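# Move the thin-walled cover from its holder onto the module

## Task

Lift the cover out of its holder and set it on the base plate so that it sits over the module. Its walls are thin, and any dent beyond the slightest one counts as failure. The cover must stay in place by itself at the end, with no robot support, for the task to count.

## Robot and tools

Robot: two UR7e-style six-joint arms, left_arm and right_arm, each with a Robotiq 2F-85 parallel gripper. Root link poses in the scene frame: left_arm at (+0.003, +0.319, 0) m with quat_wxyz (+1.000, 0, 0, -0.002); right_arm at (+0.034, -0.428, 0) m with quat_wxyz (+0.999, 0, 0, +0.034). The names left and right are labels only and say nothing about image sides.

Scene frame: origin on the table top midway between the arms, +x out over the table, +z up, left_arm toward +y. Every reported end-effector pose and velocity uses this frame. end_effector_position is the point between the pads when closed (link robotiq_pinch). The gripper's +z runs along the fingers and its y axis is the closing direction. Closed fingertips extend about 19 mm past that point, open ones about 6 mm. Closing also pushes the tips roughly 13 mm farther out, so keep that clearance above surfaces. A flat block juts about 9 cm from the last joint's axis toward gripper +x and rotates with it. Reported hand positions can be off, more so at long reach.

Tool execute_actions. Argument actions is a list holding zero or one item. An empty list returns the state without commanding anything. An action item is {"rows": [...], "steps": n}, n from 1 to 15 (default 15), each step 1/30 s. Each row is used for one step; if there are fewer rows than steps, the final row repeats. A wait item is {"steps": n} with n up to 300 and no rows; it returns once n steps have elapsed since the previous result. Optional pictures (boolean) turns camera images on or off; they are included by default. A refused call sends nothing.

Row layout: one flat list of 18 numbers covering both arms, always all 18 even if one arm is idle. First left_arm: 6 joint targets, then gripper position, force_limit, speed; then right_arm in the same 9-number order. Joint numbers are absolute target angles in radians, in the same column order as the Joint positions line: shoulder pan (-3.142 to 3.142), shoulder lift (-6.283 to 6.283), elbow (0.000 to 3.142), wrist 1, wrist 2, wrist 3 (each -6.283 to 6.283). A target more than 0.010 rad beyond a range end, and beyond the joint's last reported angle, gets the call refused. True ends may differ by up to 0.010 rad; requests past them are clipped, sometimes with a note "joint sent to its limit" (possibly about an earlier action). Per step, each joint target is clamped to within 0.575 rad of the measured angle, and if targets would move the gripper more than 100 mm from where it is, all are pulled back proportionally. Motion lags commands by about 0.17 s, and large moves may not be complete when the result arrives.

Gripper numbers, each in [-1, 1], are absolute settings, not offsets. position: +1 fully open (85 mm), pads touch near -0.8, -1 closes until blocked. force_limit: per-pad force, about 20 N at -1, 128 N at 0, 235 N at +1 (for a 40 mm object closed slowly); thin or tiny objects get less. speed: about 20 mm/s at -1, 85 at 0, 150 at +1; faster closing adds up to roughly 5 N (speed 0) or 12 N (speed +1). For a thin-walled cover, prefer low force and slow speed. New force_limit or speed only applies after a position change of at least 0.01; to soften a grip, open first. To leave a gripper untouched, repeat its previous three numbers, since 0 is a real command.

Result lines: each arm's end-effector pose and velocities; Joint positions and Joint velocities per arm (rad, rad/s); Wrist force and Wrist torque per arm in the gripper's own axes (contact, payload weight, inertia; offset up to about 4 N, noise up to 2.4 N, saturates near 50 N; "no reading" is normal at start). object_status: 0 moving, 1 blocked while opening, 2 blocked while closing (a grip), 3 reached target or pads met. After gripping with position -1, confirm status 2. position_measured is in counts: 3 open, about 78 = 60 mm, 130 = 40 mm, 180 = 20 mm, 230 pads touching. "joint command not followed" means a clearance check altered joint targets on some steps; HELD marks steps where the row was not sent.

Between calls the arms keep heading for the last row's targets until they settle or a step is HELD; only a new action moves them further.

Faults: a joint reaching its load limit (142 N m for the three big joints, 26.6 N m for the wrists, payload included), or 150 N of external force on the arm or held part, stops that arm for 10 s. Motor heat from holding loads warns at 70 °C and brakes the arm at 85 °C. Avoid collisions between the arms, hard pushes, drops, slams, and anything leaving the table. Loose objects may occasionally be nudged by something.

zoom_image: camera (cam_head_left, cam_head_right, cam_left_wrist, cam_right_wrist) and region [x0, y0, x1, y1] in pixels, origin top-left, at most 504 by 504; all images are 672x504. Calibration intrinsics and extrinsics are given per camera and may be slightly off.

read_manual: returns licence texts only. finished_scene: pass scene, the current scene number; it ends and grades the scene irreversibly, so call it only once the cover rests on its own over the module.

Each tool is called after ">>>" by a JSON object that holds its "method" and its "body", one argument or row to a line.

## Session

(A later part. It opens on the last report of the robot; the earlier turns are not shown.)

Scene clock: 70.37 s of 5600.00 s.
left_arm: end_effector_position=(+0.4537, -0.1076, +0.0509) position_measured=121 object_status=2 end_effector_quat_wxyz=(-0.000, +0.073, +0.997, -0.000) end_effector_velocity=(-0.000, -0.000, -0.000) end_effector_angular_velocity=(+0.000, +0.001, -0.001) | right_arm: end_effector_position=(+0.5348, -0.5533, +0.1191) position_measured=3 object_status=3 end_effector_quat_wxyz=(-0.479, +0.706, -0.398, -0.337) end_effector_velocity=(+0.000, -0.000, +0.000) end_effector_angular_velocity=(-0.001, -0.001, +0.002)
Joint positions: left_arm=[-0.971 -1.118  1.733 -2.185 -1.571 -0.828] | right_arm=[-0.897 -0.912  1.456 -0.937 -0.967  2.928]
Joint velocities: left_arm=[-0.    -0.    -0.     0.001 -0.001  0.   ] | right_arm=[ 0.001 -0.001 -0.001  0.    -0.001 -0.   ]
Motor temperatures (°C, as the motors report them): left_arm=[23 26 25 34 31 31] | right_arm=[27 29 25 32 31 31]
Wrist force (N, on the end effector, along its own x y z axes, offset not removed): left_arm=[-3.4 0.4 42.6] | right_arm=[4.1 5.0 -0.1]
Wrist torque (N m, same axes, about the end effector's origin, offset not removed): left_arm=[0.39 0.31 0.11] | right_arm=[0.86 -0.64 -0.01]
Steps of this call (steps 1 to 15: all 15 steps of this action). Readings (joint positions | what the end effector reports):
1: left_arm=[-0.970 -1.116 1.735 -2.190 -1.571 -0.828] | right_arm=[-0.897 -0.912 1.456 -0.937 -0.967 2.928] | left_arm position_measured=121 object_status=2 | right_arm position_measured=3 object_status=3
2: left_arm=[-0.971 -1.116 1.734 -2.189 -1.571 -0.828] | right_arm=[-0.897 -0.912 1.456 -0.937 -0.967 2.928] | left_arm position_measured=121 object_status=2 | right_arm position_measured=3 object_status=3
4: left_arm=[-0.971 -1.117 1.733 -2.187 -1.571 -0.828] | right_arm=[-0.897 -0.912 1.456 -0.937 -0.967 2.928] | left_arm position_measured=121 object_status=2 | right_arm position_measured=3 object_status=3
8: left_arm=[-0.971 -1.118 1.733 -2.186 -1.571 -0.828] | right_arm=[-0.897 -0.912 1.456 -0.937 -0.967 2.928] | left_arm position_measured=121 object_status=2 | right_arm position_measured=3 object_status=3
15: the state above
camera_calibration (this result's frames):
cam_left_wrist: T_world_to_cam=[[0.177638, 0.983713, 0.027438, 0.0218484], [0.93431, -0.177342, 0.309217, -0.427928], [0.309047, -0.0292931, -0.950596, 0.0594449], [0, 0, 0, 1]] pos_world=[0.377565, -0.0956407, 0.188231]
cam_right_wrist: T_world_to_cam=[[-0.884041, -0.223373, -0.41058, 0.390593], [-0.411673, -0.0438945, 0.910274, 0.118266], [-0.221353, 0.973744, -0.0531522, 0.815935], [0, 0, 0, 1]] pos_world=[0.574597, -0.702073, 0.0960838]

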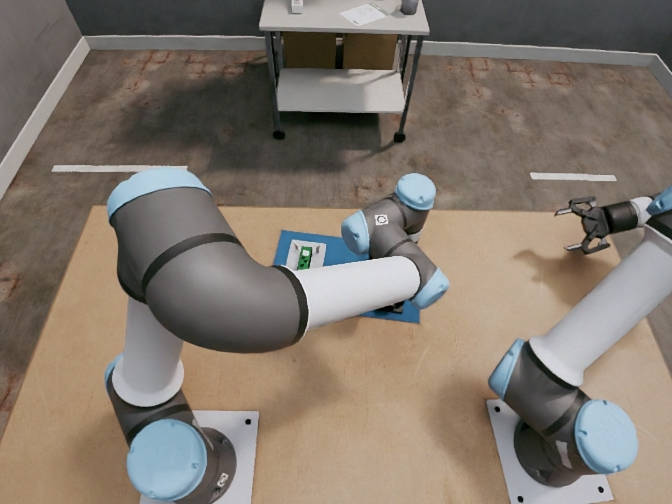

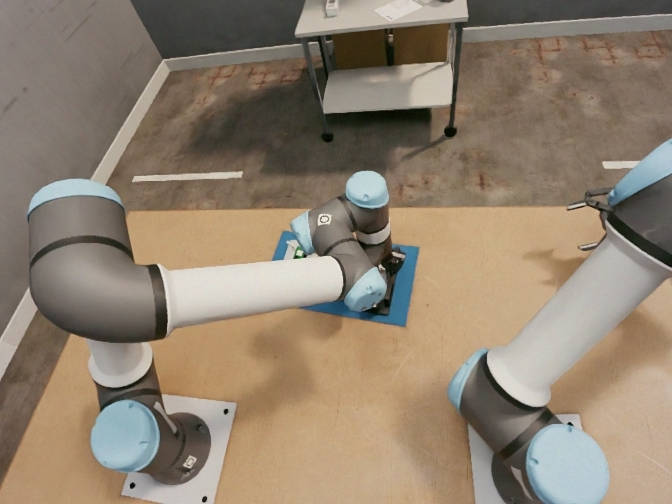

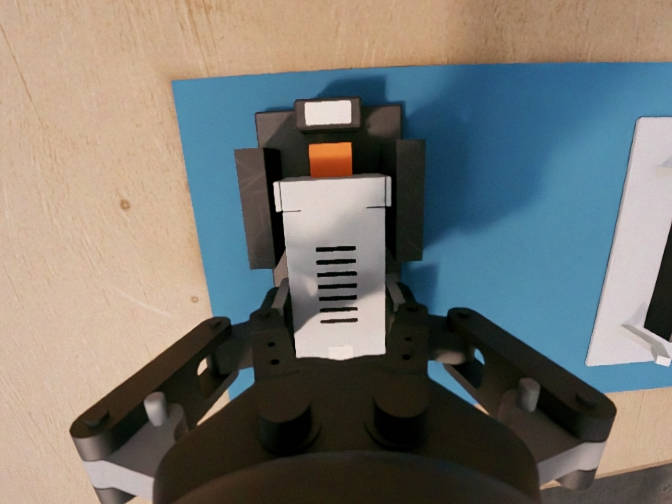

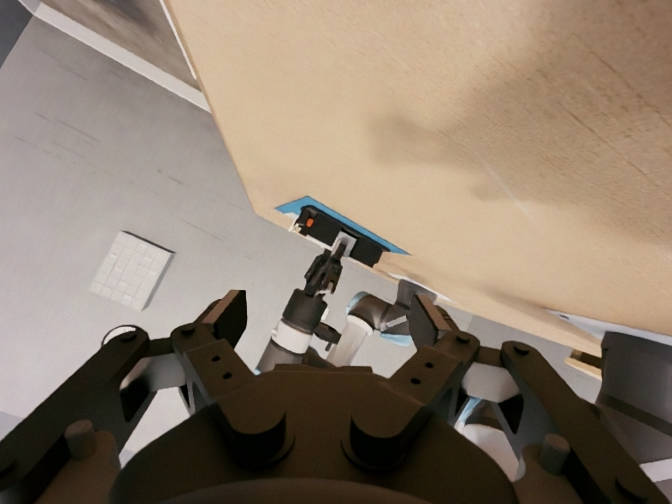

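Coming out now. Continue slowly.

>>> {"method": "execute_actions", "body": {
  "actions": [
    {"rows":[[-0.9705,-1.1223,1.7299,-2.1786,-1.571,-0.828,-1,-0.64,-1,-0.897,-0.912,1.456,-0.937,-0.967,2.928,1,-1,0]],"steps":15}
  ],
  "pictures": false
}}

>>> {"method": "execute_actions", "body": {
  "actions": [
    {"rows":[[-0.9705,-1.1263,1.727,-2.1717,-1.571,-0.828,-1,-0.64,-1,-0.897,-0.912,1.456,-0.937,-0.967,2.928,1,-1,0]],"steps":15}
  ],
  "pictures": false
}}

>>> {"method": "execute_actions", "body": {
  "actions": [
    {"rows":[[-0.9705,-1.1303,1.7241,-2.1648,-1.571,-0.828,-1,-0.64,-1,-0.897,-0.912,1.456,-0.937,-0.967,2.928,1,-1,0]],"steps":15}
  ],
  "pictures": false
}}

>>> {"method": "execute_actions", "body": {
  "actions": [
    {"rows":[[-0.9705,-1.1343,1.721,-2.1577,-1.571,-0.828,-1,-0.64,-1,-0.897,-0.912,1.456,-0.937,-0.967,2.928,1,-1,0]],"steps":15}
  ],
  "pictures": false
}}

>>> {"method": "execute_actions", "body": {
  "actions": [
    {"rows":[[-0.9705,-1.1397,1.7168,-2.1481,-1.571,-0.828,-1,-0.64,-1,-0.897,-0.912,1.456,-0.937,-0.967,2.928,1,-1,0]],"steps":15}
  ]
}}

Scene clock: 78.27 s of 5600.00 s.
left_arm: end_effector_position=(+0.4537, -0.1076, +0.0538) position_measured=121 object_status=2 end_effector_quat_wxyz=(-0.000, +0.073, +0.997, -0.000) end_effector_velocity=(-0.000, +0.000, +0.000) end_effector_angular_velocity=(-0.000, +0.001, +0.001) | right_arm: end_effector_position=(+0.5348, -0.5533, +0.1191) position_measured=3 object_status=3 end_effector_quat_wxyz=(-0.479, +0.706, -0.398, -0.337) end_effector_velocity=(+0.000, -0.000, -0.000) end_effector_angular_velocity=(-0.001, -0.001, -0.000)
Joint positions: left_arm=[-0.971 -1.122  1.73  -2.179 -1.571 -0.828] | right_arm=[-0.897 -0.912  1.456 -0.937 -0.967  2.928]
Joint velocities: left_arm=[ 0.    -0.    -0.     0.001 -0.001 -0.001] | right_arm=[-0.    -0.     0.001 -0.002  0.    -0.   ]
Motor temperatures (°C, as the motors report them): left_arm=[23 26 25 34 31 31] | right_arm=[27 29 25 32 31 31]
Wrist force (N, on the end effector, along its own x y z axes, offset not removed): left_arm=[-4.0 -3.8 45.0] | right_arm=[0.7 3.8 0.4]
Wrist torque (N m, same axes, about the end effector's origin, offset not removed): left_arm=[-0.40 0.55 0.29] | right_arm=[0.82 -0.09 -0.07]
Steps of this call (steps 1 to 15: the robot went on to your last target; steps 16 to 90: nothing new was sent; then 4.40 s passed at rest; steps 91 to 105: all 15 steps of this action). Readings (joint positions | what the end effector reports):
91: left_arm=[-0.971 -1.118 1.733 -2.185 -1.571 -0.828] | right_arm=[-0.897 -0.912 1.456 -0.937 -0.967 2.928] | left_arm position_measured=121 object_status=2 | right_arm position_measured=3 object_status=3
92: left_arm=[-0.971 -1.119 1.732 -2.184 -1.571 -0.828] | right_arm=[-0.897 -0.912 1.456 -0.937 -0.967 2.928] | left_arm position_measured=121 object_status=2 | right_arm position_measured=3 object_status=3
94: left_arm=[-0.971 -1.121 1.731 -2.181 -1.571 -0.828] | right_arm=[-0.897 -0.912 1.456 -0.937 -0.967 2.928] | left_arm position_measured=121 object_status=2 | right_arm position_measured=3 object_status=3
98: left_arm=[-0.971 -1.122 1.730 -2.179 -1.571 -0.828] | right_arm=[-0.897 -0.912 1.456 -0.937 -0.967 2.928] | left_arm position_measured=121 object_status=2 | right_arm position_measured=3 object_status=3
105: the state above

Scene clock: 78.77 s of 5600.00 s.
left_arm: end_effector_position=(+0.4537, -0.1076, +0.0567) position_measured=121 object_status=2 end_effector_quat_wxyz=(-0.000, +0.073, +0.997, -0.000) end_effector_velocity=(-0.000, +0.000, -0.000) end_effector_angular_velocity=(+0.001, +0.000, -0.001) | right_arm: end_effector_position=(+0.5348, -0.5533, +0.1191) position_measured=3 object_status=3 end_effector_quat_wxyz=(-0.479, +0.706, -0.398, -0.337) end_effector_velocity=(+0.000, -0.000, +0.000) end_effector_angular_velocity=(-0.001, -0.000, +0.000)
Joint positions: left_arm=[-0.971 -1.126  1.727 -2.172 -1.571 -0.828] | right_arm=[-0.897 -0.912  1.456 -0.937 -0.967  2.928]
Joint velocities: left_arm=[-0.    -0.    -0.     0.001  0.001  0.001] | right_arm=[ 0.    -0.    -0.001  0.    -0.     0.   ]
Motor temperatures (°C, as the motors report them): left_arm=[23 26 25 34 31 31] | right_arm=[27 29 25 32 31 31]
Wrist force (N, on the end effector, along its own x y z axes, offset not removed): left_arm=[-1.2 -1.6 43.9] | right_arm=[-0.8 4.4 1.6]
Wrist torque (N m, same axes, about the end effector's origin, offset not removed): left_arm=[0.19 -0.07 0.11] | right_arm=[0.91 0.24 -0.10]
Steps of this call (steps 1 to 15: all 15 steps of this action). Readings (joint positions | what the end effector reports):
1: left_arm=[-0.971 -1.122 1.730 -2.178 -1.571 -0.828] | right_arm=[-0.897 -0.912 1.456 -0.937 -0.967 2.928] | left_arm position_measured=121 object_status=2 | right_arm position_measured=3 object_status=3
2: left_arm=[-0.971 -1.123 1.729 -2.177 -1.571 -0.828] | right_arm=[-0.897 -0.912 1.456 -0.937 -0.967 2.928] | left_arm position_measured=121 object_status=2 | right_arm position_measured=3 object_status=3
4: left_arm=[-0.971 -1.125 1.728 -2.175 -1.571 -0.828] | right_arm=[-0.897 -0.912 1.456 -0.937 -0.967 2.928] | left_arm position_measured=121 object_status=2 | right_arm position_measured=3 object_status=3
8: left_arm=[-0.971 -1.126 1.727 -2.172 -1.571 -0.828] | right_arm=[-0.897 -0.912 1.456 -0.937 -0.967 2.928] | left_arm position_measured=121 object_status=2 | right_arm position_measured=3 object_status=3
15: the state above

Scene clock: 79.27 s of 5600.00 s.
left_arm: end_effector_position=(+0.4537, -0.1076, +0.0597) position_measured=121 object_status=2 end_effector_quat_wxyz=(-0.000, +0.073, +0.997, -0.000) end_effector_velocity=(+0.000, +0.001, +0.000) end_effector_angular_velocity=(+0.002, +0.000, -0.000) | right_arm: end_effector_position=(+0.5348, -0.5533, +0.1191) position_measured=3 object_status=3 end_effector_quat_wxyz=(-0.479, +0.706, -0.398, -0.337) end_effector_velocity=(+0.000, -0.001, +0.001) end_effector_angular_velocity=(-0.001, -0.000, -0.000)
Joint positions: left_arm=[-0.971 -1.13   1.724 -2.165 -1.571 -0.828] | right_arm=[-0.897 -0.912  1.456 -0.937 -0.967  2.928]
Joint velocities: left_arm=[ 0.    -0.001 -0.     0.002  0.001  0.   ] | right_arm=[-0.001 -0.    -0.002  0.001 -0.001  0.   ]
Motor temperatures (°C, as the motors report them): left_arm=[23 26 25 34 31 31] | right_arm=[27 29 25 32 31 31]
Wrist force (N, on the end effector, along its own x y z axes, offset not removed): left_arm=[1.4 -2.5 41.8] | right_arm=[-4.3 1.1 -0.6]
Wrist torque (N m, same axes, about the end effector's origin, offset not removed): left_arm=[0.01 -0.44 0.14] | right_arm=[0.31 0.77 -0.25]
Steps of this call (steps 1 to 15: all 15 steps of this action). Readings (joint positions | what the end effector reports):
1: left_arm=[-0.971 -1.126 1.727 -2.172 -1.571 -0.828] | right_arm=[-0.897 -0.912 1.456 -0.937 -0.967 2.928] | left_arm position_measured=121 object_status=2 | right_arm position_measured=3 object_status=3
2: left_arm=[-0.971 -1.127 1.726 -2.170 -1.571 -0.828] | right_arm=[-0.897 -0.912 1.456 -0.937 -0.967 2.928] | left_arm position_measured=121 object_status=2 | right_arm position_measured=3 object_status=3
4: left_arm=[-0.971 -1.129 1.725 -2.168 -1.571 -0.828] | right_arm=[-0.897 -0.912 1.456 -0.937 -0.967 2.928] | left_arm position_measured=121 object_status=2 | right_arm position_measured=3 object_status=3
8: left_arm=[-0.971 -1.130 1.724 -2.165 -1.571 -0.828] | right_arm=[-0.897 -0.912 1.456 -0.937 -0.967 2.928] | left_arm position_measured=121 object_status=2 | right_arm position_measured=3 object_status=3
15: the state above

Scene clock: 79.77 s of 5600.00 s.
left_arm: end_effector_position=(+0.4537, -0.1076, +0.0627) position_measured=121 object_status=2 end_effector_quat_wxyz=(-0.000, +0.073, +0.997, -0.000) end_effector_velocity=(-0.000, -0.001, +0.000) end_effector_angular_velocity=(-0.002, +0.002, +0.000) | right_arm: end_effector_position=(+0.5348, -0.5533, +0.1191) position_measured=3 object_status=3 end_effector_quat_wxyz=(-0.479, +0.706, -0.398, -0.337) end_effector_velocity=(-0.001, +0.000, -0.000) end_effector_angular_velocity=(+0.003, +0.003, -0.000)
Joint positions: left_arm=[-0.971 -1.134  1.721 -2.158 -1.571 -0.828] | right_arm=[-0.897 -0.912  1.456 -0.937 -0.967  2.928]
Joint velocities: left_arm=[ 0.     0.    -0.    -0.001 -0.003 -0.   ] | right_arm=[-0.001  0.001  0.002  0.002 -0.001  0.   ]
Motor temperatures (°C, as the motors report them): left_arm=[23 26 25 34 31 31] | right_arm=[27 29 25 32 31 31]
Wrist force (N, on the end effector, along its own x y z axes, offset not removed): left_arm=[-3.6 -1.2 42.7] | right_arm=[-1.1 -0.9 -0.8]
Wrist torque (N m, same axes, about the end effector's origin, offset not removed): left_arm=[-0.02 0.42 0.18] | right_arm=[-0.01 0.27 -0.15]
Steps of this call (steps 1 to 15: all 15 steps of this action). Readings (joint positions | what the end effector reports):
1: left_arm=[-0.971 -1.130 1.724 -2.165 -1.571 -0.828] | right_arm=[-0.897 -0.912 1.456 -0.937 -0.967 2.928] | left_arm position_measured=121 object_status=2 | right_arm position_measured=3 object_status=3
2: left_arm=[-0.971 -1.131 1.723 -2.163 -1.571 -0.828] | right_arm=[-0.897 -0.912 1.456 -0.937 -0.967 2.928] | left_arm position_measured=121 object_status=2 | right_arm position_measured=3 object_status=3
4: left_arm=[-0.971 -1.133 1.722 -2.161 -1.571 -0.828] | right_arm=[-0.897 -0.912 1.456 -0.937 -0.967 2.928] | left_arm position_measured=121 object_status=2 | right_arm position_measured=3 object_status=3
8: left_arm=[-0.971 -1.134 1.721 -2.158 -1.571 -0.828] | right_arm=[-0.897 -0.912 1.456 -0.937 -0.967 2.928] | left_arm position_measured=121 object_status=2 | right_arm position_measured=3 object_status=3
15: the state above

Scene clock: 80.27 s of 5600.00 s.
left_arm: end_effector_position=(+0.4538, -0.1077, +0.0670) position_measured=121 object_status=2 end_effector_quat_wxyz=(+0.000, +0.073, +0.997, -0.000) end_effector_velocity=(-0.000, +0.000, -0.000) end_effector_angular_velocity=(+0.001, -0.000, +0.000) | right_arm: end_effector_position=(+0.5348, -0.5533, +0.1191) position_measured=3 object_status=3 end_effector_quat_wxyz=(-0.479, +0.706, -0.398, -0.337) end_effector_velocity=(+0.000, -0.000, +0.000) end_effector_angular_velocity=(+0.000, +0.000, -0.001)
Joint positions: left_arm=[-0.971 -1.14   1.717 -2.148 -1.571 -0.828] | right_arm=[-0.897 -0.912  1.456 -0.937 -0.967  2.928]
Joint velocities: left_arm=[-0.     0.     0.     0.     0.001 -0.   ] | right_arm=[-0.001 -0.    -0.001  0.001  0.     0.   ]
Motor temperatures (°C, as the motors report them): left_arm=[23 26 25 34 31 31] | right_arm=[27 29 25 32 31 31]
Wrist force (N, on the end effector, along its own x y z axes, offset not removed): left_arm=[-0.5 -1.1 3.3] | right_arm=[-2.3 3.0 -0.6]
Wrist torque (N m, same axes, about the end effector's origin, offset not removed): left_arm=[-0.12 0.34 0.13] | right_arm=[0.71 0.41 -0.01]
Steps of this call (steps 1 to 15: all 15 steps of this action). Readings (joint positions | what the end effector reports):
1: left_arm=[-0.971 -1.134 1.721 -2.157 -1.571 -0.828] | right_arm=[-0.897 -0.912 1.456 -0.937 -0.967 2.928] | left_arm position_measured=121 object_status=2 | right_arm position_measured=3 object_status=3
2: left_arm=[-0.971 -1.135 1.720 -2.156 -1.571 -0.828] | right_arm=[-0.897 -0.912 1.456 -0.937 -0.967 2.928] | left_arm position_measured=121 object_status=2 | right_arm position_measured=3 object_status=3
4: left_arm=[-0.971 -1.138 1.718 -2.152 -1.571 -0.828] | right_arm=[-0.897 -0.912 1.456 -0.937 -0.967 2.928] | left_arm position_measured=121 object_status=2 | right_arm position_measured=3 object_status=3
8: left_arm=[-0.971 -1.139 1.717 -2.149 -1.571 -0.828] | right_arm=[-0.897 -0.912 1.456 -0.937 -0.967 2.928] | left_arm position_measured=121 object_status=2 | right_arm position_measured=3 object_status=3
15: the state above
camera_calibration (this result's frames):
cam_left_wrist: T_world_to_cam=[[0.177634, 0.98372, 0.0272283, 0.0214829], [0.934268, -0.177268, 0.309385, -0.432943], [0.309175, -0.0295187, -0.950547, 0.0746607], [0, 0, 0, 1]] pos_world=[0.377586, -0.0956762, 0.20433]
cam_right_wrist: T_world_to_cam=[[-0.884041, -0.223373, -0.41058, 0.390593], [-0.411673, -0.0438946, 0.910274, 0.118266], [-0.221353, 0.973744, -0.0531521, 0.815935], [0, 0, 0, 1]] pos_world=[0.574597, -0.702073, 0.0960837]

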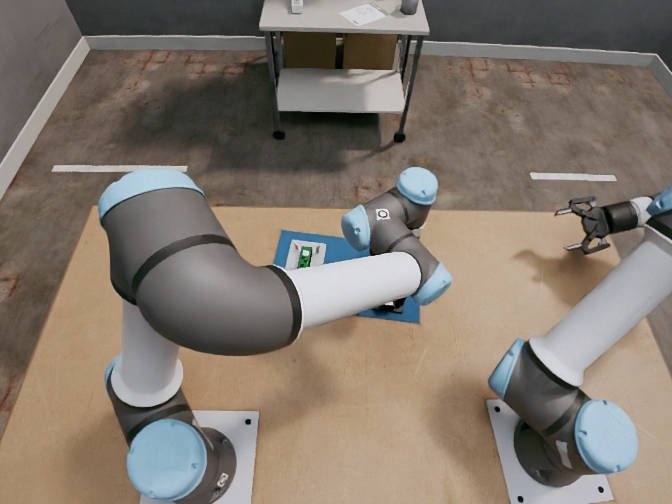

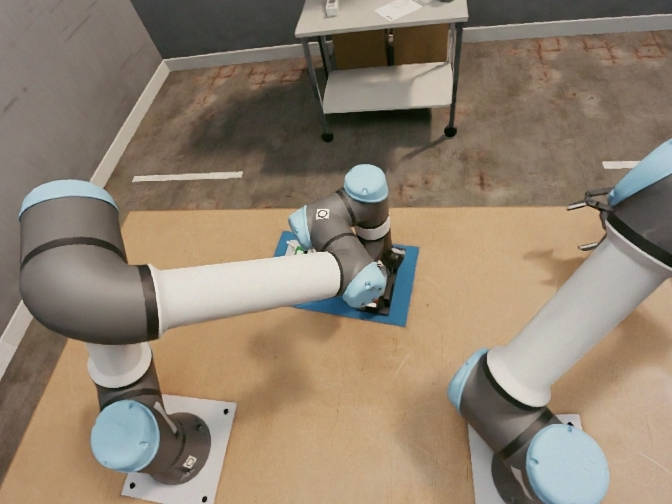

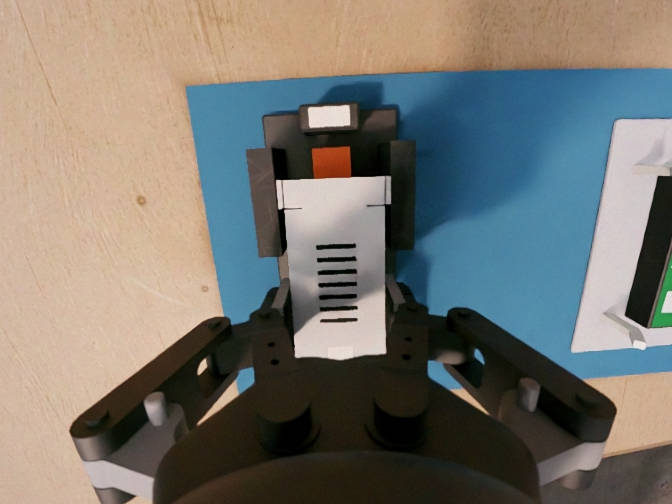

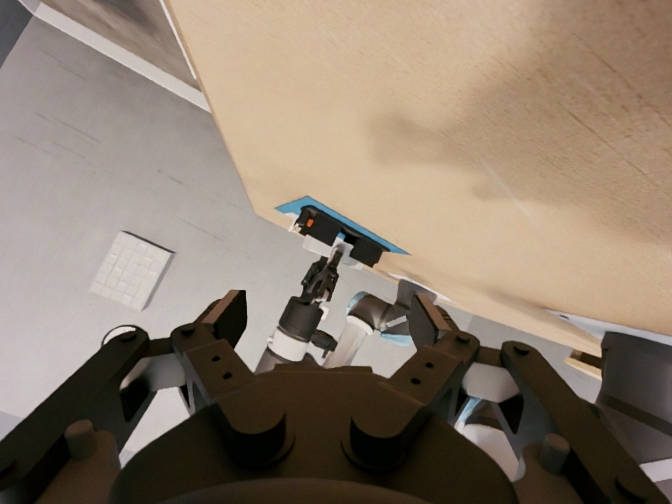

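>>> {"method": "execute_actions", "body": {
  "actions": [
    {"rows":[[-0.9705,-1.16,1.70,-2.111,-1.571,-0.828,-1,-0.64,-1,-0.897,-0.912,1.456,-0.937,-0.967,2.928,1,-1,0],[-0.9705,-1.16,1.70,-2.111,-1.571,-0.828,-1,-0.64,-1,-0.897,-0.912,1.456,-0.937,-0.967,2.928,1,-1,0],[-0.9705,-1.16,1.70,-2.111,-1.571,-0.828,-1,-0.64,-1,-0.897,-0.912,1.456,-0.937,-0.967,2.928,1,-1,0],[-0.9705,-1.187,1.671,-2.055,-1.571,-0.828,-1,-0.64,-1,-0.897,-0.912,1.456,-0.937,-0.967,2.928,1,-1,0],[-0.9705,-1.187,1.671,-2.055,-1.571,-0.828,-1,-0.64,-1,-0.897,-0.912,1.456,-0.937,-0.967,2.928,1,-1,0],[-0.9705,-1.187,1.671,-2.055,-1.571,-0.828,-1,-0.64,-1,-0.897,-0.912,1.456,-0.937,-0.967,2.928,1,-1,0],[-0.9705,-1.212,1.64,-2.0,-1.571,-0.828,-1,-0.64,-1,-0.897,-0.912,1.456,-0.937,-0.967,2.928,1,-1,0]],"steps":15}
  ],
  "pictures": false
}}

>>> {"method": "execute_actions", "body": {
  "actions": [
    {"rows":[[-0.81,-1.33,1.79,-2.031,-1.571,-0.67,-1,-0.64,-1,-0.897,-0.912,1.456,-0.937,-0.967,2.928,1,-1,0]],"steps":12}
  ],
  "pictures": false
}}

>>> {"method": "execute_actions", "body": {
  "actions": [
    {"rows":[[-0.6453,-1.4487,1.9444,-2.0667,-1.571,-0.519,-1,-0.64,-1,-0.897,-0.912,1.456,-0.937,-0.967,2.928,1,-1,0]],"steps":15}
  ],
  "pictures": false
}}

>>> {"method": "execute_actions", "body": {
  "actions": [
    {"steps":12}
  ]
}}

Scene clock: 98.03 s of 5600.00 s.
left_arm: end_effector_position=(+0.4538, -0.1078, +0.1277) position_measured=121 object_status=2 end_effector_quat_wxyz=(+0.000, +0.073, +0.997, -0.001) end_effector_velocity=(-0.001, +0.002, +0.025) end_effector_angular_velocity=(+0.003, +0.002, -0.000) | right_arm: end_effector_position=(+0.5348, -0.5533, +0.1191) position_measured=3 object_status=3 end_effector_quat_wxyz=(-0.479, +0.706, -0.398, -0.337) end_effector_velocity=(+0.000, +0.000, -0.000) end_effector_angular_velocity=(-0.001, -0.001, +0.000)
Joint positions: left_arm=[-0.971 -1.209  1.643 -2.006 -1.571 -0.828] | right_arm=[-0.897 -0.912  1.456 -0.937 -0.967  2.928]
Joint velocities: left_arm=[-0.    -0.027 -0.032  0.062  0.     0.   ] | right_arm=[ 0.001 -0.001  0.001 -0.001  0.001 -0.   ]
Motor temperatures (°C, as the motors report them): left_arm=[23 26 25 34 31 31] | right_arm=[27 29 25 32 31 31]
Wrist force (N, on the end effector, along its own x y z axes, offset not removed): left_arm=[-0.6 -2.3 0.7] | right_arm=[2.0 5.0 -1.0]
Wrist torque (N m, same axes, about the end effector's origin, offset not removed): left_arm=[-0.05 0.35 0.18] | right_arm=[0.95 -0.20 -0.04]
Steps of this call (steps 1 to 15: the robot went on to your last target; steps 16 to 90: nothing new was sent; then 14.27 s passed at rest; steps 91 to 105: all 15 steps of this action). Readings (joint positions | what the end effector reports):
91: left_arm=[-0.971 -1.140 1.717 -2.148 -1.571 -0.828] | right_arm=[-0.897 -0.912 1.456 -0.937 -0.967 2.928] | left_arm position_measured=121 object_status=2 | right_arm position_measured=3 object_status=3
92: left_arm=[-0.971 -1.143 1.714 -2.141 -1.571 -0.828] | right_arm=[-0.897 -0.912 1.456 -0.937 -0.967 2.928] | left_arm position_measured=121 object_status=2 | right_arm position_measured=3 object_status=3
94: left_arm=[-0.971 -1.152 1.707 -2.126 -1.571 -0.828] | right_arm=[-0.897 -0.912 1.456 -0.937 -0.967 2.928] | left_arm position_measured=121 object_status=2 | right_arm position_measured=3 object_status=3
98: left_arm=[-0.971 -1.182 1.676 -2.068 -1.571 -0.828] | right_arm=[-0.897 -0.912 1.456 -0.937 -0.967 2.928] | left_arm position_measured=121 object_status=2 | right_arm position_measured=3 object_status=3
105: the state above

Scene clock: 98.43 s of 5600.00 s.
left_arm: end_effector_position=(+0.4790, +0.0046, +0.1334) position_measured=121 object_status=2 end_effector_quat_wxyz=(+0.000, +0.072, +0.997, -0.000) end_effector_velocity=(+0.005, +0.045, -0.001) end_effector_angular_velocity=(+0.005, +0.004, +0.002) | right_arm: end_effector_position=(+0.5348, -0.5533, +0.1191) position_measured=3 object_status=3 end_effector_quat_wxyz=(-0.479, +0.706, -0.398, -0.337) end_effector_velocity=(+0.000, -0.000, +0.000) end_effector_angular_velocity=(-0.000, -0.001, -0.001)
Joint positions: left_arm=[-0.816 -1.326  1.785 -2.03  -1.571 -0.676] | right_arm=[-0.897 -0.912  1.456 -0.937 -0.967  2.928]
Joint velocities: left_arm=[ 0.061 -0.041  0.055 -0.008  0.001  0.06 ] | right_arm=[-0.     0.    -0.001  0.     0.001 -0.   ]
Motor temperatures (°C, as the motors report them): left_arm=[23 26 25 34 31 31] | right_arm=[27 29 25 32 31 31]
Wrist force (N, on the end effector, along its own x y z axes, offset not removed): left_arm=[2.3 0.5 1.1] | right_arm=[2.5 3.9 -0.8]
Wrist torque (N m, same axes, about the end effector's origin, offset not removed): left_arm=[0.26 -0.42 0.08] | right_arm=[0.65 -0.37 -0.13]
Steps of this call (steps 1 to 12: all 12 steps of this action). Readings (joint positions | what the end effector reports):
1: left_arm=[-0.970 -1.211 1.643 -2.004 -1.571 -0.827] | right_arm=[-0.897 -0.912 1.456 -0.937 -0.967 2.928] | left_arm position_measured=121 object_status=2 | right_arm position_measured=3 object_status=3
2: left_arm=[-0.961 -1.220 1.651 -2.008 -1.571 -0.818] | right_arm=[-0.897 -0.912 1.456 -0.937 -0.967 2.928] | left_arm position_measured=121 object_status=2 | right_arm position_measured=3 object_status=3
4: left_arm=[-0.907 -1.262 1.701 -2.017 -1.571 -0.765] | right_arm=[-0.897 -0.912 1.456 -0.937 -0.967 2.928] | left_arm position_measured=121 object_status=2 | right_arm position_measured=3 object_status=3
8: left_arm=[-0.834 -1.313 1.768 -2.027 -1.571 -0.694] | right_arm=[-0.897 -0.912 1.456 -0.937 -0.967 2.928] | left_arm position_measured=121 object_status=2 | right_arm position_measured=3 object_status=3
12: the state above

Scene clock: 98.93 s of 5600.00 s.
left_arm: end_effector_position=(+0.4794, +0.1235, +0.1301) position_measured=121 object_status=2 end_effector_quat_wxyz=(+0.000, +0.065, +0.998, -0.000) end_effector_velocity=(-0.002, +0.015, -0.002) end_effector_angular_velocity=(+0.002, +0.002, +0.003) | right_arm: end_effector_position=(+0.5348, -0.5533, +0.1191) position_measured=3 object_status=3 end_effector_quat_wxyz=(-0.479, +0.706, -0.398, -0.337) end_effector_velocity=(-0.000, +0.000, -0.000) end_effector_angular_velocity=(+0.002, +0.002, +0.000)
Joint positions: left_arm=[-0.647 -1.447  1.943 -2.066 -1.571 -0.521] | right_arm=[-0.897 -0.912  1.456 -0.937 -0.967  2.928]
Joint velocities: left_arm=[ 0.022 -0.014  0.02  -0.003 -0.     0.019] | right_arm=[-0.     0.001  0.001  0.001 -0.     0.   ]
Motor temperatures (°C, as the motors report them): left_arm=[23 26 25 34 31 31] | right_arm=[27 29 25 32 31 31]
Wrist force (N, on the end effector, along its own x y z axes, offset not removed): left_arm=[-1.7 -1.0 -0.6] | right_arm=[-3.0 -0.4 3.2]
Wrist torque (N m, same axes, about the end effector's origin, offset not removed): left_arm=[0.02 0.53 0.35] | right_arm=[0.05 0.53 0.06]
Steps of this call (steps 1 to 15: all 15 steps of this action). Readings (joint positions | what the end effector reports):
1: left_arm=[-0.813 -1.328 1.787 -2.031 -1.571 -0.673] | right_arm=[-0.897 -0.912 1.456 -0.937 -0.967 2.928] | left_arm position_measured=121 object_status=2 | right_arm position_measured=3 object_status=3
2: left_arm=[-0.803 -1.337 1.797 -2.036 -1.571 -0.663] | right_arm=[-0.897 -0.912 1.456 -0.937 -0.967 2.928] | left_arm position_measured=121 object_status=2 | right_arm position_measured=3 object_status=3
4: left_arm=[-0.747 -1.380 1.850 -2.049 -1.571 -0.610] | right_arm=[-0.897 -0.912 1.456 -0.937 -0.967 2.928] | left_arm position_measured=121 object_status=2 | right_arm position_measured=3 object_status=3
8: left_arm=[-0.670 -1.432 1.921 -2.062 -1.571 -0.542] | right_arm=[-0.897 -0.912 1.456 -0.937 -0.967 2.928] | left_arm position_measured=121 object_status=2 | right_arm position_measured=3 object_status=3
15: the state above

Scene clock: 99.33 s of 5600.00 s.
left_arm: end_effector_position=(+0.4792, +0.1249, +0.1300) position_measured=121 object_status=2 end_effector_quat_wxyz=(+0.000, +0.065, +0.998, -0.000) end_effector_velocity=(-0.000, +0.000, -0.000) end_effector_angular_velocity=(-0.000, +0.001, -0.000) | right_arm: end_effector_position=(+0.5348, -0.5533, +0.1191) position_measured=3 object_status=3 end_effector_quat_wxyz=(-0.479, +0.706, -0.398, -0.337) end_effector_velocity=(+0.000, +0.001, -0.000) end_effector_angular_velocity=(+0.000, +0.000, +0.000)
Joint positions: left_arm=[-0.645 -1.449  1.944 -2.067 -1.571 -0.519] | right_arm=[-0.897 -0.912  1.456 -0.937 -0.967  2.928]
Joint velocities: left_arm=[ 0.     0.     0.     0.    -0.001  0.001] | right_arm=[ 0.001  0.     0.    -0.001  0.001  0.   ]
Motor temperatures (°C, as the motors report them): left_arm=[23 26 25 34 31 31] | right_arm=[27 29 25 32 31 31]
Wrist force (N, on the end effector, along its own x y z axes, offset not removed): left_arm=[0.1 -0.5 -0.5] | right_arm=[1.6 -2.1 -2.3]
Wrist torque (N m, same axes, about the end effector's origin, offset not removed): left_arm=[-0.05 0.11 0.32] | right_arm=[-0.28 -0.20 -0.12]
Steps of this call (steps 1 to 12: the robot went on to your last target). Readings (joint positions | what the end effector reports):
1: left_arm=[-0.647 -1.448 1.943 -2.066 -1.571 -0.520] | right_arm=[-0.897 -0.912 1.456 -0.937 -0.967 2.928] | left_arm position_measured=121 object_status=2 | right_arm position_measured=3 object_status=3
2: left_arm=[-0.646 -1.448 1.943 -2.067 -1.571 -0.520] | right_arm=[-0.897 -0.912 1.456 -0.937 -0.967 2.928] | left_arm position_measured=121 object_status=2 | right_arm position_measured=3 object_status=3
4: left_arm=[-0.646 -1.448 1.944 -2.067 -1.571 -0.519] | right_arm=[-0.897 -0.912 1.456 -0.937 -0.967 2.928] | left_arm position_measured=121 object_status=2 | right_arm position_measured=3 object_status=3
8: left_arm=[-0.645 -1.449 1.944 -2.067 -1.571 -0.519] | right_arm=[-0.897 -0.912 1.456 -0.937 -0.967 2.928] | left_arm position_measured=121 object_status=2 | right_arm position_measured=3 object_status=3
12: the state above
camera_calibration (this result's frames):
cam_left_wrist: T_world_to_cam=[[0.16168, 0.986461, 0.0274533, -0.206293], [0.937026, -0.162186, 0.309318, -0.438226], [0.309583, -0.0242863, -0.950562, 0.132746], [0, 0, 0, 1]] pos_world=[0.402887, 0.13565, 0.267398]
cam_right_wrist: T_world_to_cam=[[-0.884041, -0.223373, -0.41058, 0.390593], [-0.411673, -0.0438946, 0.910274, 0.118266], [-0.221353, 0.973744, -0.053152, 0.815935], [0, 0, 0, 1]] pos_world=[0.574597, -0.702073, 0.0960837]

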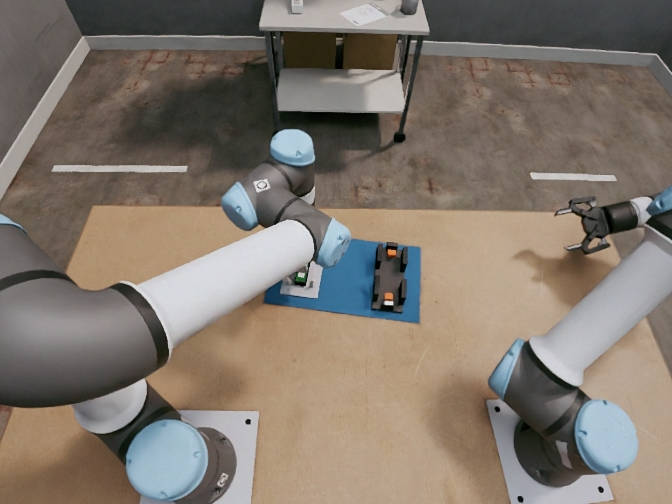

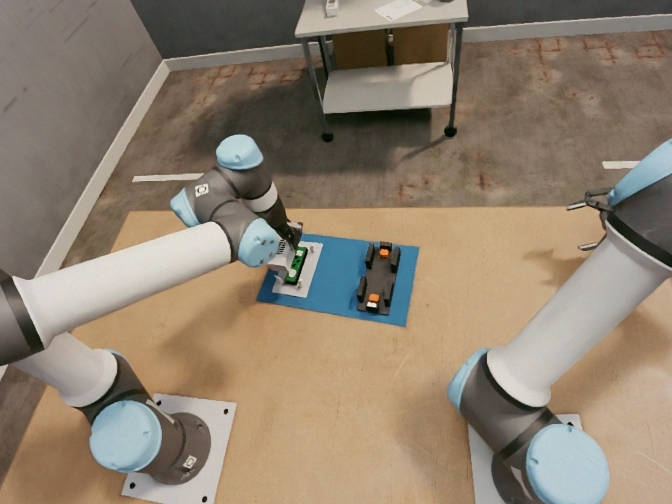

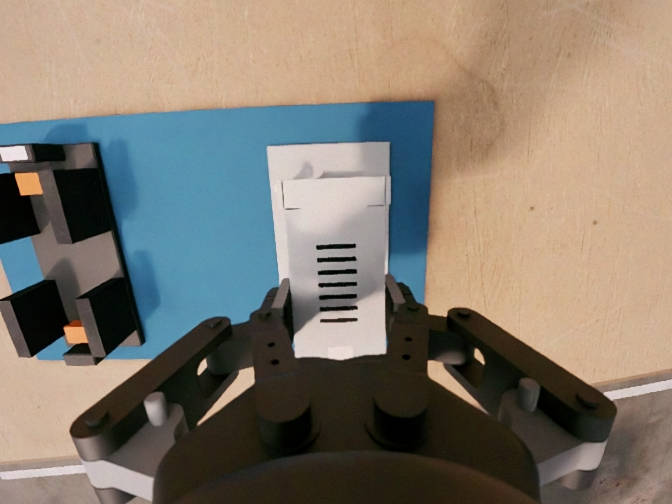

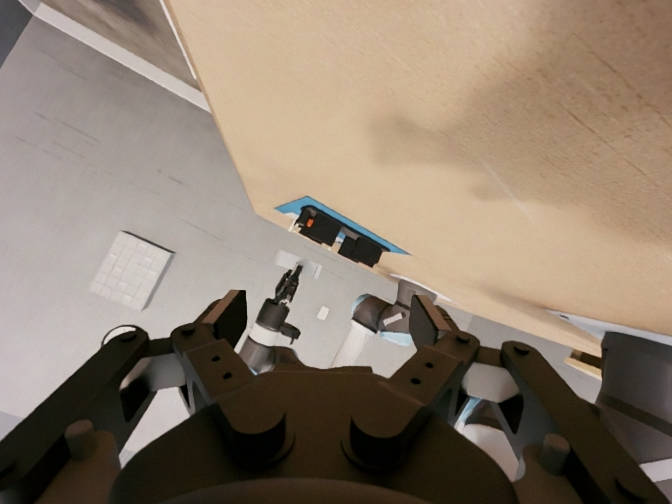

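>>> {"method": "execute_actions", "body": {
  "actions": [
    {"rows":[[-0.6453,-1.4097,1.9874,-2.1487,-1.571,-0.51,-1,-0.64,-1,-0.897,-0.912,1.456,-0.937,-0.967,2.928,1,-1,0]],"steps":15}
  ]
}}

>>> {"method": "zoom_image", "body": {
  "camera": "cam_left_wrist",
  "region": [230,110,440,300]
}}

>>> {"method": "zoom_image", "body": {
  "camera": "cam_head_right",
  "region": [230,200,360,310]
}}

Scene clock: 108.20 s of 5600.00 s.
left_arm: end_effector_position=(+0.4792, +0.1250, +0.1003) position_measured=121 object_status=2 end_effector_quat_wxyz=(+0.000, +0.070, +0.998, -0.000) end_effector_velocity=(-0.000, -0.000, -0.003) end_effector_angular_velocity=(-0.001, +0.001, -0.000) | right_arm: end_effector_position=(+0.5348, -0.5533, +0.1191) position_measured=3 object_status=3 end_effector_quat_wxyz=(-0.479, +0.706, -0.398, -0.337) end_effector_velocity=(-0.000, +0.001, -0.001) end_effector_angular_velocity=(+0.003, +0.002, +0.000)
Joint positions: left_arm=[-0.645 -1.41   1.987 -2.148 -1.571 -0.51 ] | right_arm=[-0.897 -0.912  1.456 -0.937 -0.967  2.928]
Joint velocities: left_arm=[-0.     0.003  0.004 -0.007 -0.002  0.   ] | right_arm=[0.001 0.001 0.002 0.    0.001 0.   ]
Motor temperatures (°C, as the motors report them): left_arm=[23 26 25 34 31 31] | right_arm=[27 29 25 32 31 31]
Wrist force (N, on the end effector, along its own x y z axes, offset not removed): left_arm=[-2.0 -3.0 -1.9] | right_arm=[2.2 1.7 -0.9]
Wrist torque (N m, same axes, about the end effector's origin, offset not removed): left_arm=[-0.24 0.53 -0.04] | right_arm=[0.43 -0.04 -0.07]
Steps of this call (steps 1 to 15: the robot went on to your last target; steps 16 to 90: nothing new was sent; then 5.37 s passed at rest; steps 91 to 105: all 15 steps of this action). Readings (joint positions | what the end effector reports):
91: left_arm=[-0.645 -1.448 1.945 -2.067 -1.571 -0.519] | right_arm=[-0.897 -0.912 1.456 -0.937 -0.967 2.928] | left_arm position_measured=121 object_status=2 | right_arm position_measured=3 object_status=3
92: left_arm=[-0.645 -1.442 1.951 -2.076 -1.571 -0.517] | right_arm=[-0.897 -0.912 1.456 -0.937 -0.967 2.928] | left_arm position_measured=121 object_status=2 | right_arm position_measured=3 object_status=3
94: left_arm=[-0.645 -1.427 1.969 -2.109 -1.571 -0.514] | right_arm=[-0.897 -0.912 1.456 -0.937 -0.967 2.928] | left_arm position_measured=121 object_status=2 | right_arm position_measured=3 object_status=3
98: left_arm=[-0.645 -1.414 1.983 -2.140 -1.571 -0.511] | right_arm=[-0.897 -0.912 1.456 -0.937 -0.967 2.928] | left_arm position_measured=121 object_status=2 | right_arm position_measured=3 object_status=3
105: the state above
camera_calibration (this result's frames):
cam_left_wrist: T_world_to_cam=[[0.170459, 0.984983, 0.0274331, -0.209532], [0.935558, -0.170519, 0.30928, -0.42725], [0.309314, -0.0270544, -0.950575, 0.104978], [0, 0, 0, 1]] pos_world=[0.402963, 0.136371, 0.237677]
cam_right_wrist: T_world_to_cam=[[-0.884041, -0.223373, -0.41058, 0.390593], [-0.411673, -0.0438944, 0.910274, 0.118266], [-0.221353, 0.973744, -0.0531522, 0.815935], [0, 0, 0, 1]] pos_world=[0.574597, -0.702073, 0.0960837]

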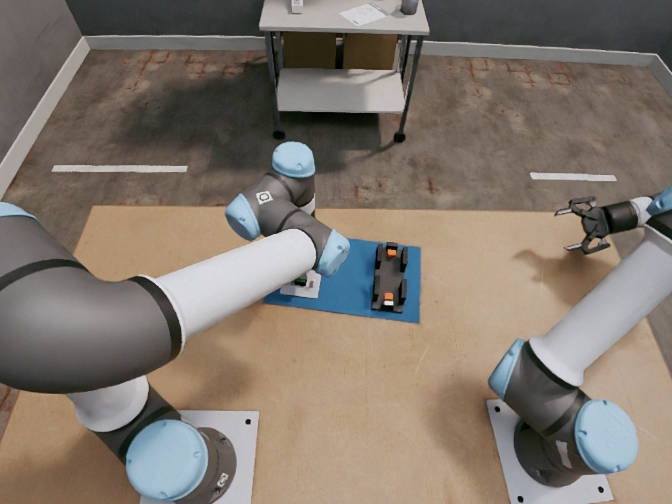

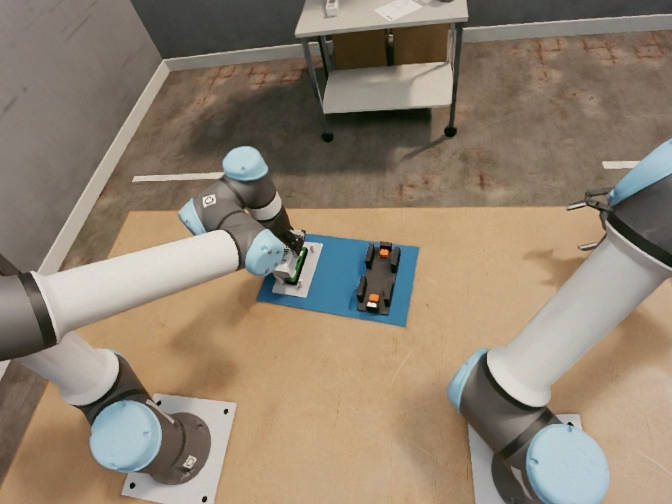

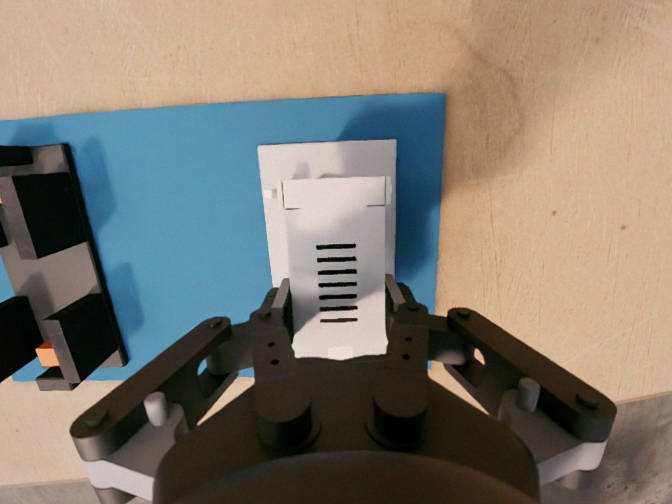

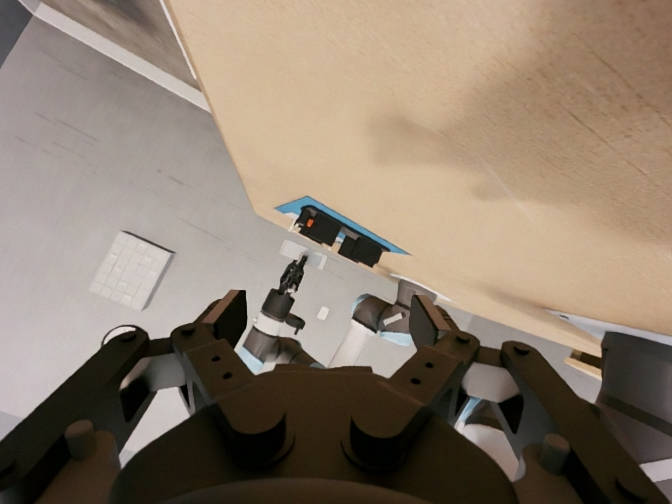

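Region (230, 110, 440, 300) of cam_left_wrist's 672x504 image, scaled by 2.400, with more detail than that image has; it fills the top 456 rows of this view, and the rest is white.

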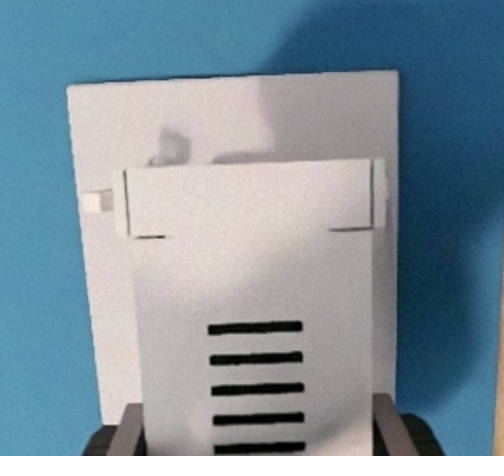

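Region (230, 200, 360, 310) of cam_head_right's 672x504 image, scaled by 3.877, with more detail than that image has; it fills the top 426 rows of this view, and the rest is white.

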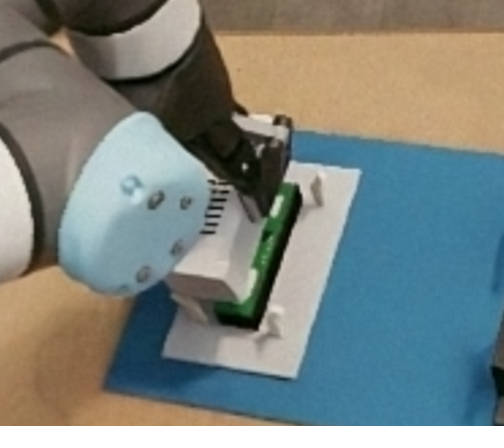

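>>> {"method": "execute_actions", "body": {
  "actions": [
    {"rows":[[-0.6469,-1.3715,2.0021,-2.2016,-1.571,-0.5116,-1,-0.64,-1,-0.897,-0.912,1.456,-0.937,-0.967,2.928,1,-1,0]],"steps":15}
  ]
}}

>>> {"method": "zoom_image", "body": {
  "camera": "cam_left_wrist",
  "region": [230,110,440,300]
}}

>>> {"method": "zoom_image", "body": {
  "camera": "cam_head_right",
  "region": [230,200,360,310]
}}

Scene clock: 119.67 s of 5600.00 s.
left_arm: end_effector_position=(+0.4822, +0.1217, +0.0802) position_measured=121 object_status=2 end_effector_quat_wxyz=(+0.000, +0.070, +0.998, -0.000) end_effector_velocity=(+0.000, -0.000, -0.002) end_effector_angular_velocity=(+0.001, -0.001, +0.001) | right_arm: end_effector_position=(+0.5348, -0.5533, +0.1191) position_measured=3 object_status=3 end_effector_quat_wxyz=(-0.479, +0.706, -0.398, -0.337) end_effector_velocity=(-0.000, +0.000, +0.000) end_effector_angular_velocity=(+0.001, +0.001, +0.001)
Joint positions: left_arm=[-0.647 -1.372  2.002 -2.201 -1.571 -0.512] | right_arm=[-0.897 -0.912  1.456 -0.937 -0.967  2.928]
Joint velocities: left_arm=[ 0.     0.003  0.001 -0.005  0.001 -0.001] | right_arm=[ 0.     0.    -0.     0.002 -0.     0.   ]
Motor temperatures (°C, as the motors report them): left_arm=[23 26 25 34 31 31] | right_arm=[27 29 25 32 31 31]
Wrist force (N, on the end effector, along its own x y z axes, offset not removed): left_arm=[0.2 -0.3 1.3] | right_arm=[2.6 -3.3 -0.1]
Wrist torque (N m, same axes, about the end effector's origin, offset not removed): left_arm=[0.11 0.10 0.27] | right_arm=[-0.47 -0.44 -0.25]
Steps of this call (steps 1 to 15: the robot went on to your last target; steps 16 to 90: nothing new was sent; then 7.97 s passed at rest; steps 91 to 105: all 15 steps of this action). Readings (joint positions | what the end effector reports):
91: left_arm=[-0.645 -1.409 1.988 -2.149 -1.571 -0.510] | right_arm=[-0.897 -0.912 1.456 -0.937 -0.967 2.928] | left_arm position_measured=121 object_status=2 | right_arm position_measured=3 object_status=3
92: left_arm=[-0.646 -1.403 1.990 -2.157 -1.571 -0.510] | right_arm=[-0.897 -0.912 1.456 -0.937 -0.967 2.928] | left_arm position_measured=121 object_status=2 | right_arm position_measured=3 object_status=3
94: left_arm=[-0.646 -1.388 1.996 -2.178 -1.571 -0.511] | right_arm=[-0.897 -0.912 1.456 -0.937 -0.967 2.928] | left_arm position_measured=121 object_status=2 | right_arm position_measured=3 object_status=3
98: left_arm=[-0.647 -1.375 2.001 -2.196 -1.571 -0.511] | right_arm=[-0.897 -0.912 1.456 -0.937 -0.967 2.928] | left_arm position_measured=121 object_status=2 | right_arm position_measured=3 object_status=3
105: the state above
camera_calibration (this result's frames):
cam_left_wrist: T_world_to_cam=[[0.170543, 0.984969, 0.0274222, -0.206297], [0.935538, -0.170596, 0.3093, -0.424385], [0.309329, -0.0270945, -0.950569, 0.0848851], [0, 0, 0, 1]] pos_world=[0.405953, 0.133098, 0.217608]
cam_right_wrist: T_world_to_cam=[[-0.884041, -0.223373, -0.41058, 0.390593], [-0.411673, -0.0438947, 0.910274, 0.118266], [-0.221353, 0.973744, -0.0531521, 0.815935], [0, 0, 0, 1]] pos_world=[0.574597, -0.702073, 0.0960837]

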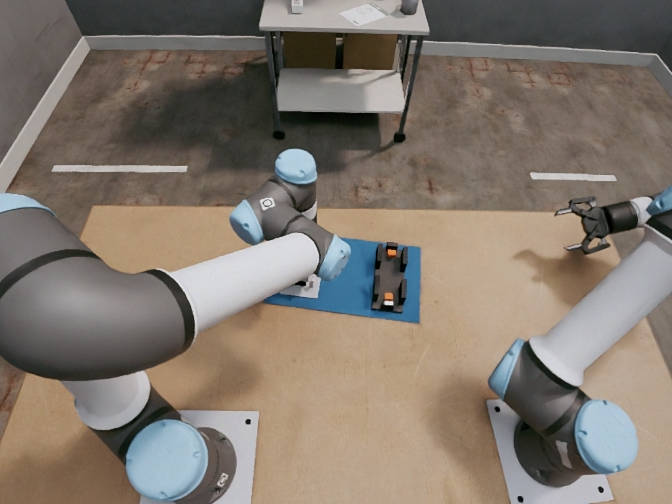

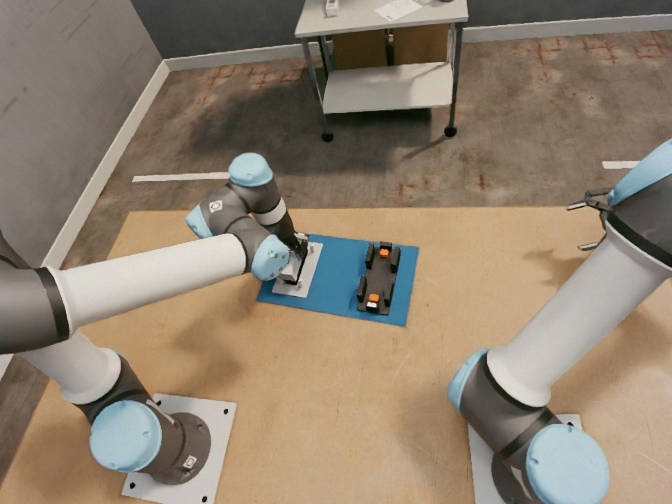

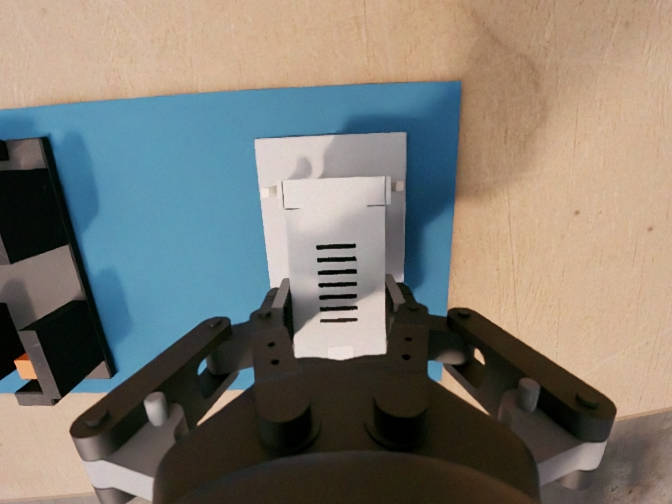

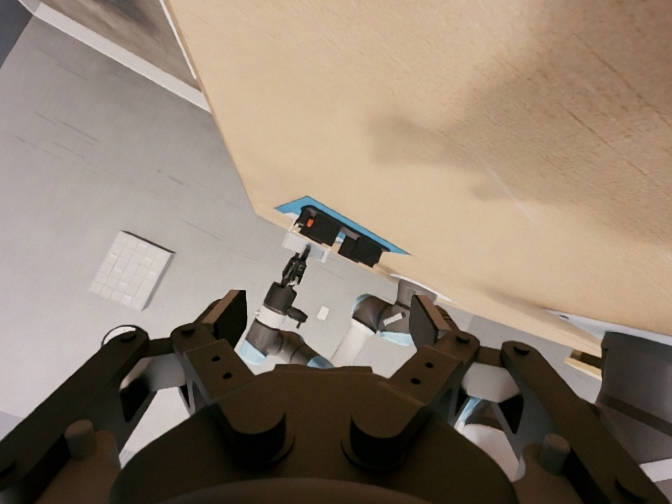

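Region (230, 110, 440, 300) of cam_left_wrist's 672x504 image, scaled by 2.400, with more detail than that image has; it fills the top 456 rows of this view, and the rest is white.

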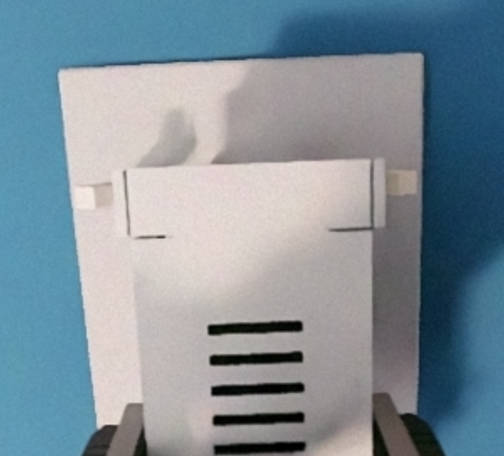

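Region (230, 200, 360, 310) of cam_head_right's 672x504 image, scaled by 3.877, with more detail than that image has; it fills the top 426 rows of this view, and the rest is white.

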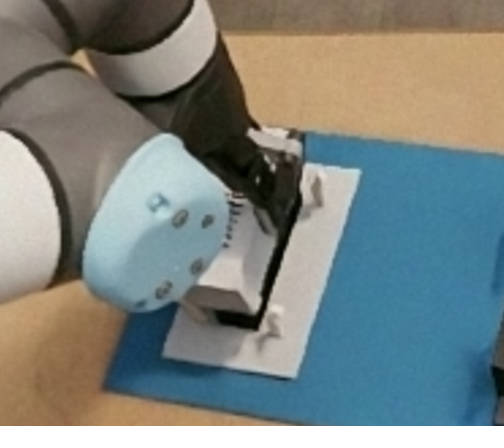

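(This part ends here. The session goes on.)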